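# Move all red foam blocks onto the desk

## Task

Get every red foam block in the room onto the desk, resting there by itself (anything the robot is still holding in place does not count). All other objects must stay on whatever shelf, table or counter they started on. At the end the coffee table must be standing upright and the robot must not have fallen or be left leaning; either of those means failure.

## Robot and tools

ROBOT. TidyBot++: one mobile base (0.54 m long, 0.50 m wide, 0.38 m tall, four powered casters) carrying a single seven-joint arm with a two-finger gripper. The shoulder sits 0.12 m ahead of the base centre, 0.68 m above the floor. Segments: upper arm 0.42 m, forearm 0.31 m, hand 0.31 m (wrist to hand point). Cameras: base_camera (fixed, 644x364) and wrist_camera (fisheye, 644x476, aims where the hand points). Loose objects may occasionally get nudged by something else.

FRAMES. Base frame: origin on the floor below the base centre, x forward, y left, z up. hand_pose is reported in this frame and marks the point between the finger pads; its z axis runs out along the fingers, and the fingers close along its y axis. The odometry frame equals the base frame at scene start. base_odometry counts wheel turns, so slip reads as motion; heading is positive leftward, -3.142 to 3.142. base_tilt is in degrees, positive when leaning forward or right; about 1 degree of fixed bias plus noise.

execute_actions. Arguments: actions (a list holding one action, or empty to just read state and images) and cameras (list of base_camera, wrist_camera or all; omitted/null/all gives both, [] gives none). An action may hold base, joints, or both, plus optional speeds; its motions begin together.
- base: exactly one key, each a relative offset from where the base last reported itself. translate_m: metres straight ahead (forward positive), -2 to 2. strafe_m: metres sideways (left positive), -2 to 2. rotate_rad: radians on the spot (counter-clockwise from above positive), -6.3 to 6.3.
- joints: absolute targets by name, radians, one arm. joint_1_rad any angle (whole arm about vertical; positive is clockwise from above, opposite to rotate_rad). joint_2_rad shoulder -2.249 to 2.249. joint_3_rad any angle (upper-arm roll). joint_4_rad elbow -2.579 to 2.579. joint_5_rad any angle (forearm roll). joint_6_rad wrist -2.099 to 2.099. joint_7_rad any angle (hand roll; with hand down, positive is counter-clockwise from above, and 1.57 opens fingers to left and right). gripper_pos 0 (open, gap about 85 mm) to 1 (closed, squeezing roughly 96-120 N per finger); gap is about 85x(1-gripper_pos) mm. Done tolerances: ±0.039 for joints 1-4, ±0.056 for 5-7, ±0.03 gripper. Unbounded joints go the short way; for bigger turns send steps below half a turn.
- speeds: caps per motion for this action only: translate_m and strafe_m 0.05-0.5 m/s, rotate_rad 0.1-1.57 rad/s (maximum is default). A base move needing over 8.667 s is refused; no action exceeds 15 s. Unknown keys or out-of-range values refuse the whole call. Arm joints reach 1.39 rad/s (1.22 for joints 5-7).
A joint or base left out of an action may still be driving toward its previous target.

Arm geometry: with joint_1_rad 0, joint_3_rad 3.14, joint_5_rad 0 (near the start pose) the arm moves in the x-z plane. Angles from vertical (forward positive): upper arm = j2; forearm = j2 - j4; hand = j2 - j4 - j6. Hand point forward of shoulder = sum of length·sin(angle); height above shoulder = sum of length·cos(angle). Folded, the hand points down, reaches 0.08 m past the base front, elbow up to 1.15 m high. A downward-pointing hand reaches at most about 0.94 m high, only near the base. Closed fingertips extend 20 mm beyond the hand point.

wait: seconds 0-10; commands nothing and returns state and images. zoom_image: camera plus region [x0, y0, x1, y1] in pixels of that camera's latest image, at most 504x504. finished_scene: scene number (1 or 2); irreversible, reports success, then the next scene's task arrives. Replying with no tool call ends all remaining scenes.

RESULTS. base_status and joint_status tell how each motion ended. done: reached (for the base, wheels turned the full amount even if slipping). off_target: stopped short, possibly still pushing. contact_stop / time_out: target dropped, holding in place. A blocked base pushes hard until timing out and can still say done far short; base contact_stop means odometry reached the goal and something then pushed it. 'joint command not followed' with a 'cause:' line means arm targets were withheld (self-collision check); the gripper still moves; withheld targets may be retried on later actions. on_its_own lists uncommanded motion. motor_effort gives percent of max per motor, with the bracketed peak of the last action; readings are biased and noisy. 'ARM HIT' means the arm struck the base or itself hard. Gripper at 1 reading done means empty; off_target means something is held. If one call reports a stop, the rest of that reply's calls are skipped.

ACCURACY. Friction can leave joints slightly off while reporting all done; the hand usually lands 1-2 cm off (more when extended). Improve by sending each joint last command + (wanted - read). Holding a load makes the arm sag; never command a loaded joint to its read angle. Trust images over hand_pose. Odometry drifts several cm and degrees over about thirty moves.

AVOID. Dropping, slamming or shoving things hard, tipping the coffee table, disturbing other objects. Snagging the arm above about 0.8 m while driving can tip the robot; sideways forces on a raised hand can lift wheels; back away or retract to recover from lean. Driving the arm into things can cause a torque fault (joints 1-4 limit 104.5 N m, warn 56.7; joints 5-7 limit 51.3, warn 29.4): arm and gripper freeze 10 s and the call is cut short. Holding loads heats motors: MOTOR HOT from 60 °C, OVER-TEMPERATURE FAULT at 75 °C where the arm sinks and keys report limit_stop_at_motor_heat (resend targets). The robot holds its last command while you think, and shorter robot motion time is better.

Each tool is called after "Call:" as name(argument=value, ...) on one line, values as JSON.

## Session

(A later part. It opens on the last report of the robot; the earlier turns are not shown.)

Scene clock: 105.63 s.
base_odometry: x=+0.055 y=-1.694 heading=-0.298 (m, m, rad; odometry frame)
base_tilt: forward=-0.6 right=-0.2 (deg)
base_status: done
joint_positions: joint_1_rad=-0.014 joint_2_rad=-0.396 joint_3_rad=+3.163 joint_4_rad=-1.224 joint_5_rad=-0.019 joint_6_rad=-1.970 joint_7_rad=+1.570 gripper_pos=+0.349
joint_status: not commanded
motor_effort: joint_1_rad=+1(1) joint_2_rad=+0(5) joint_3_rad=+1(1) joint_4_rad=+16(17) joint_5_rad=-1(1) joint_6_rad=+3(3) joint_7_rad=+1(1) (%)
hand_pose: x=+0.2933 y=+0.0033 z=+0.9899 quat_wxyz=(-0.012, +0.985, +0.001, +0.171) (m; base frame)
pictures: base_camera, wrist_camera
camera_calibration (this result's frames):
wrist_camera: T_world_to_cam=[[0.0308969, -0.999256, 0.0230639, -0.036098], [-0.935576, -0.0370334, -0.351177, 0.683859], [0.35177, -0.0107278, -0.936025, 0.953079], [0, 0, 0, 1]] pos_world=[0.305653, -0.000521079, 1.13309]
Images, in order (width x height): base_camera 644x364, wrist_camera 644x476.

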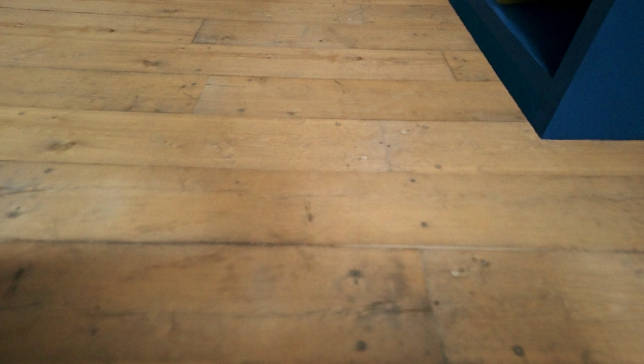

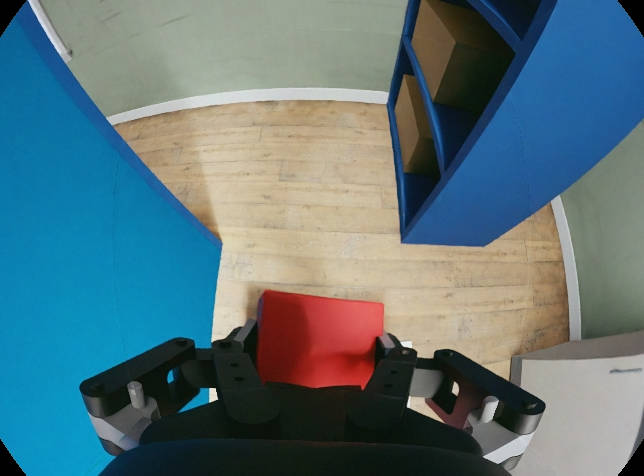

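Call:
execute_actions(actions=[{"base":{"strafe_m":0.07}}], cameras=[])

Call:
execute_actions(actions=[{"base":{"translate_m":1.08}}], cameras=[])

Call:
execute_actions(actions=[{"base":{"rotate_rad":1.571}}])

Call:
execute_actions(actions=[{"base":{"translate_m":1.75}}], cameras=[])

Call:
execute_actions(actions=[{"base":{"strafe_m":1.0},"joints":{"joint_2_rad":0.2,"joint_4_rad":-1.0,"joint_6_rad":-1.7}}])

Scene clock: 109.67 s.
base_odometry: x=+0.076 y=-1.627 heading=-0.298 (m, m, rad; odometry frame)
base_tilt: forward=-0.6 right=-0.1 (deg)
base_status: done
joint_positions: joint_1_rad=-0.014 joint_2_rad=-0.397 joint_3_rad=+3.163 joint_4_rad=-1.224 joint_5_rad=-0.019 joint_6_rad=-1.970 joint_7_rad=+1.570 gripper_pos=+0.349
joint_status: not commanded
motor_effort: joint_1_rad=+1(0) joint_2_rad=+0(1) joint_3_rad=+1(3) joint_4_rad=+16(16) joint_5_rad=-1(2) joint_6_rad=+3(3) joint_7_rad=+2(1) (%)
hand_pose: x=+0.2932 y=+0.0032 z=+0.9899 quat_wxyz=(-0.012, +0.985, +0.001, +0.171) (m; base frame)
pictures: none
No camera images: the call's "cameras" was empty. Leave "cameras" out to get every camera's image.

Scene clock: 113.20 s.
base_odometry: x=+1.108 y=-1.944 heading=-0.298 (m, m, rad; odometry frame)
base_tilt: forward=-0.6 right=-0.2 (deg)
base_status: done
joint_positions: joint_1_rad=-0.014 joint_2_rad=-0.396 joint_3_rad=+3.163 joint_4_rad=-1.224 joint_5_rad=-0.019 joint_6_rad=-1.970 joint_7_rad=+1.570 gripper_pos=+0.349
joint_status: not commanded
motor_effort: joint_1_rad=+1(1) joint_2_rad=+0(4) joint_3_rad=+1(1) joint_4_rad=+16(17) joint_5_rad=-2(1) joint_6_rad=+3(4) joint_7_rad=+1(2) (%)
hand_pose: x=+0.2934 y=+0.0032 z=+0.9899 quat_wxyz=(-0.012, +0.985, +0.001, +0.171) (m; base frame)
pictures: none
No camera images: the call's "cameras" was empty. Leave "cameras" out to get every camera's image.

Scene clock: 115.50 s.
base_odometry: x=+1.108 y=-1.944 heading=+1.272 (m, m, rad; odometry frame)
base_tilt: forward=-0.7 right=-0.2 (deg)
base_status: done
joint_positions: joint_1_rad=-0.014 joint_2_rad=-0.396 joint_3_rad=+3.163 joint_4_rad=-1.224 joint_5_rad=-0.019 joint_6_rad=-1.970 joint_7_rad=+1.570 gripper_pos=+0.349
joint_status: not commanded
motor_effort: joint_1_rad=+1(1) joint_2_rad=+0(2) joint_3_rad=+1(2) joint_4_rad=+17(17) joint_5_rad=-1(2) joint_6_rad=+2(2) joint_7_rad=+1(1) (%)
hand_pose: x=+0.2934 y=+0.0032 z=+0.9899 quat_wxyz=(-0.012, +0.985, +0.001, +0.171) (m; base frame)
pictures: base_camera, wrist_camera
camera_calibration (this result's frames):
wrist_camera: T_world_to_cam=[[0.0307235, -0.999264, 0.0229812, -0.0360187], [-0.935716, -0.036838, -0.350825, 0.6836], [0.351413, -0.0107253, -0.936159, 0.953232], [0, 0, 0, 1]] pos_world=[0.305783, -0.000586049, 1.13303]
Images, in order (width x height): base_camera 644x364, wrist_camera 644x476.

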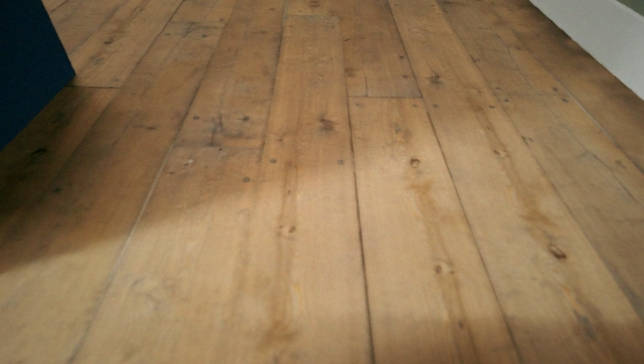

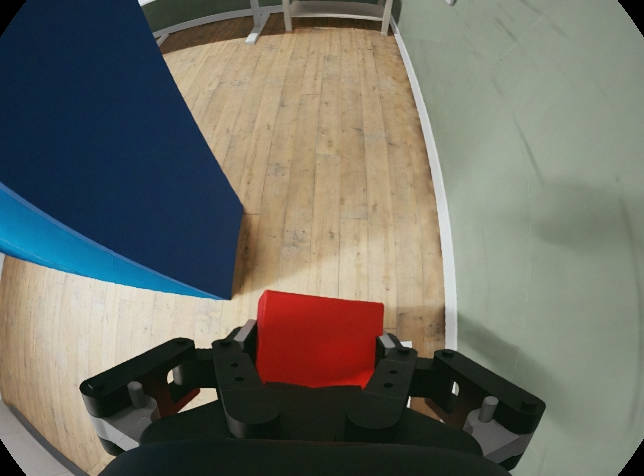

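Scene clock: 120.37 s.
base_odometry: x=+1.621 y=-0.271 heading=+1.273 (m, m, rad; odometry frame)
base_tilt: forward=-0.6 right=-0.2 (deg)
base_status: done
joint_positions: joint_1_rad=-0.014 joint_2_rad=-0.396 joint_3_rad=+3.163 joint_4_rad=-1.224 joint_5_rad=-0.019 joint_6_rad=-1.970 joint_7_rad=+1.570 gripper_pos=+0.349
joint_status: not commanded
motor_effort: joint_1_rad=+1(1) joint_2_rad=+0(4) joint_3_rad=+1(1) joint_4_rad=+16(17) joint_5_rad=-1(2) joint_6_rad=+2(3) joint_7_rad=+2(1) (%)
hand_pose: x=+0.2934 y=+0.0032 z=+0.9898 quat_wxyz=(-0.012, +0.985, +0.001, +0.171) (m; base frame)
pictures: none
No camera images: the call's "cameras" was empty. Leave "cameras" out to get every camera's image.

Scene clock: 123.73 s.
base_odometry: x=+0.665 y=+0.023 heading=+1.273 (m, m, rad; odometry frame)
base_tilt: forward=-0.6 right=-0.2 (deg)
base_status: done
joint_positions: joint_1_rad=-0.012 joint_2_rad=+0.205 joint_3_rad=+3.163 joint_4_rad=-1.028 joint_5_rad=-0.019 joint_6_rad=-1.735 joint_7_rad=+1.570 gripper_pos=+0.349
joint_status: all done
motor_effort: joint_1_rad=+1(3) joint_2_rad=-26(29) joint_3_rad=+1(2) joint_4_rad=+19(20) joint_5_rad=-2(2) joint_6_rad=+1(3) joint_7_rad=+2(1) (%)
hand_pose: x=+0.5552 y=+0.0042 z=+0.8913 quat_wxyz=(-0.007, +0.996, -0.002, +0.087) (m; base frame)
pictures: base_camera, wrist_camera
camera_calibration (this result's frames):
wrist_camera: T_world_to_cam=[[0.0284681, -0.999227, 0.0271198, -0.0432264], [-0.981833, -0.0330437, -0.186849, 0.773529], [0.1876, -0.0213079, -0.982014, 0.900878], [0, 0, 0, 1]] pos_world=[0.591701, 0.00156307, 1.03038]
Images, in order (width x height): base_camera 644x364, wrist_camera 644x476.

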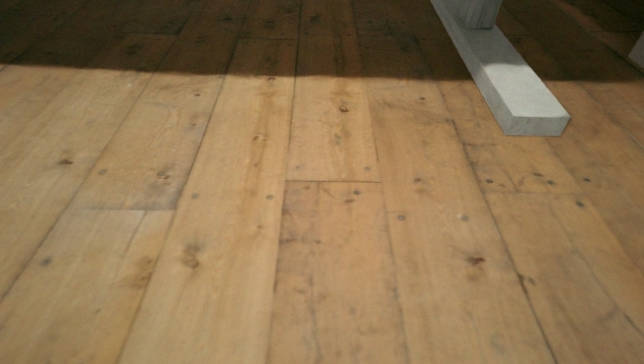

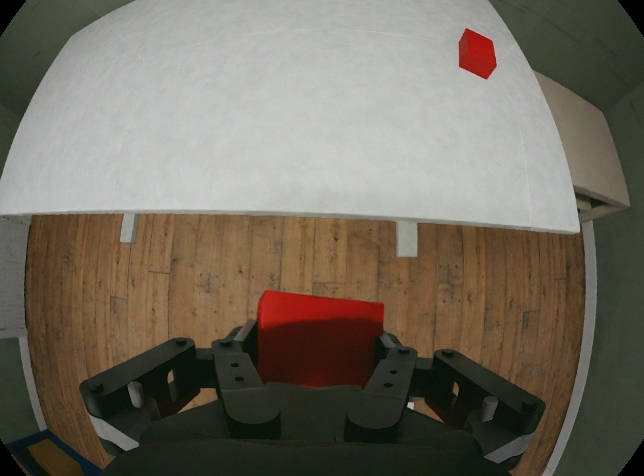

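Call:
execute_actions(actions=[{"base":{"translate_m":0.2},"joints":{"joint_2_rad":0.5,"joint_4_rad":-0.75,"joint_6_rad":-1.4,"joint_7_rad":2.37}}], cameras=[])

Call:
execute_actions(actions=[{"joints":{"joint_2_rad":0.675}}], cameras=["wrist_camera"])

Call:
execute_actions(actions=[{"joints":{"gripper_pos":0}}], cameras=[])

Call:
execute_actions(actions=[{"joints":{"joint_2_rad":0.3}}], cameras=["wrist_camera"])

Scene clock: 127.93 s.
base_odometry: x=+0.724 y=+0.215 heading=+1.273 (m, m, rad; odometry frame)
base_tilt: forward=-0.6 right=-0.1 (deg)
base_status: done
joint_positions: joint_1_rad=-0.012 joint_2_rad=+0.505 joint_3_rad=+3.163 joint_4_rad=-0.776 joint_5_rad=-0.019 joint_6_rad=-1.432 joint_7_rad=+2.356 gripper_pos=+0.349
joint_status: all done
motor_effort: joint_1_rad=+1(0) joint_2_rad=-38(46) joint_3_rad=+0(0) joint_4_rad=+20(22) joint_5_rad=-1(1) joint_6_rad=+3(3) joint_7_rad=+2(1) (%)
hand_pose: x=+0.7535 y=+0.0047 z=+0.8570 quat_wxyz=(+0.078, +0.903, +0.372, +0.198) (m; base frame)
pictures: none
No camera images: the call's "cameras" was empty. Leave "cameras" out to get every camera's image.

Scene clock: 129.57 s.
base_odometry: x=+0.724 y=+0.214 heading=+1.273 (m, m, rad; odometry frame)
base_tilt: forward=-0.7 right=-0.2 (deg)
base_status: not commanded
joint_positions: joint_1_rad=-0.011 joint_2_rad=+0.670 joint_3_rad=+3.163 joint_4_rad=-0.760 joint_5_rad=-0.019 joint_6_rad=-1.432 joint_7_rad=+2.356 gripper_pos=+0.349
joint_status: all done
motor_effort: joint_1_rad=+1(1) joint_2_rad=-40(46) joint_3_rad=+0(1) joint_4_rad=+19(22) joint_5_rad=-1(3) joint_6_rad=+1(8) joint_7_rad=+2(2) (%)
hand_pose: x=+0.7779 y=+0.0045 z=+0.7564 quat_wxyz=(+0.051, +0.916, +0.377, +0.130) (m; base frame)
pictures: wrist_camera
camera_calibration (this result's frames):
wrist_camera: T_world_to_cam=[[0.692937, -0.682502, 0.232445, -0.719218], [-0.651103, -0.730824, -0.204845, 0.72642], [0.309683, -0.00940109, -0.950793, 0.60792], [0, 0, 0, 1]] pos_world=[0.783085, 0.045732, 0.893987]
Images, in order (width x height): wrist_camera 644x476.

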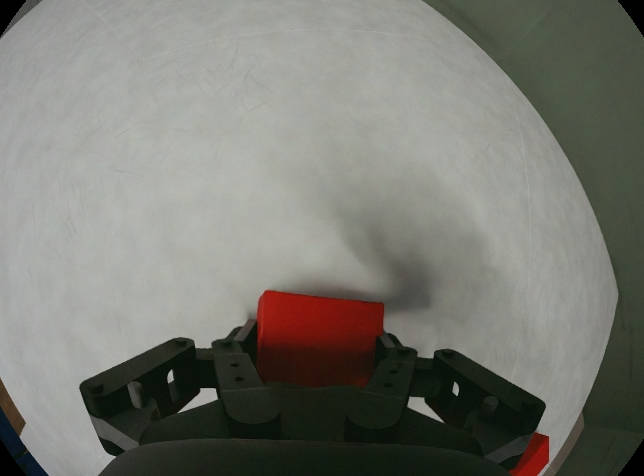

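Scene clock: 130.67 s.
base_odometry: x=+0.724 y=+0.214 heading=+1.273 (m, m, rad; odometry frame)
base_tilt: forward=-0.6 right=-0.2 (deg)
base_status: not commanded
joint_positions: joint_1_rad=-0.011 joint_2_rad=+0.670 joint_3_rad=+3.163 joint_4_rad=-0.760 joint_5_rad=-0.019 joint_6_rad=-1.432 joint_7_rad=+2.356 gripper_pos=+0.000
joint_status: all done
motor_effort: joint_1_rad=+1(1) joint_2_rad=-43(44) joint_3_rad=+0(0) joint_4_rad=+21(20) joint_5_rad=-1(1) joint_6_rad=+2(2) joint_7_rad=+2(1) (%)
hand_pose: x=+0.7778 y=+0.0045 z=+0.7567 quat_wxyz=(+0.051, +0.916, +0.377, +0.130) (m; base frame)
pictures: none
No camera images: the call's "cameras" was empty. Leave "cameras" out to get every camera's image.

Scene clock: 132.53 s.
base_odometry: x=+0.724 y=+0.214 heading=+1.273 (m, m, rad; odometry frame)
base_tilt: forward=-0.6 right=-0.2 (deg)
base_status: not commanded
joint_positions: joint_1_rad=-0.011 joint_2_rad=+0.297 joint_3_rad=+3.163 joint_4_rad=-0.760 joint_5_rad=-0.019 joint_6_rad=-1.432 joint_7_rad=+2.356 gripper_pos=+0.000
joint_status: all done
motor_effort: joint_1_rad=+1(1) joint_2_rad=-31(47) joint_3_rad=+0(0) joint_4_rad=+20(22) joint_5_rad=-1(1) joint_6_rad=+5(4) joint_7_rad=+2(1) (%)
hand_pose: x=+0.7053 y=+0.0037 z=+0.9916 quat_wxyz=(+0.118, +0.876, +0.361, +0.298) (m; base frame)
pictures: wrist_camera
camera_calibration (this result's frames):
wrist_camera: T_world_to_cam=[[0.56092, -0.684013, 0.466363, -0.863016], [-0.530921, -0.729448, -0.431311, 0.866543], [0.63521, -0.00567084, -0.772319, 0.447455], [0, 0, 0, 1]] pos_world=[0.659921, 0.0443208, 1.12181]
Images, in order (width x height): wrist_camera 644x476.

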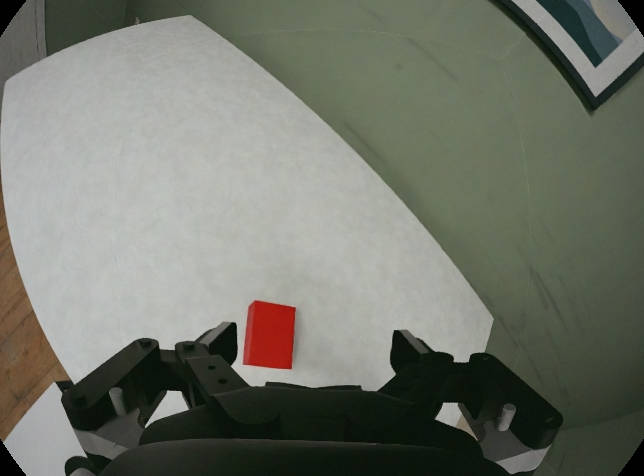

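Call:
finished_scene(scene=2)

The scene is finished: the task was done.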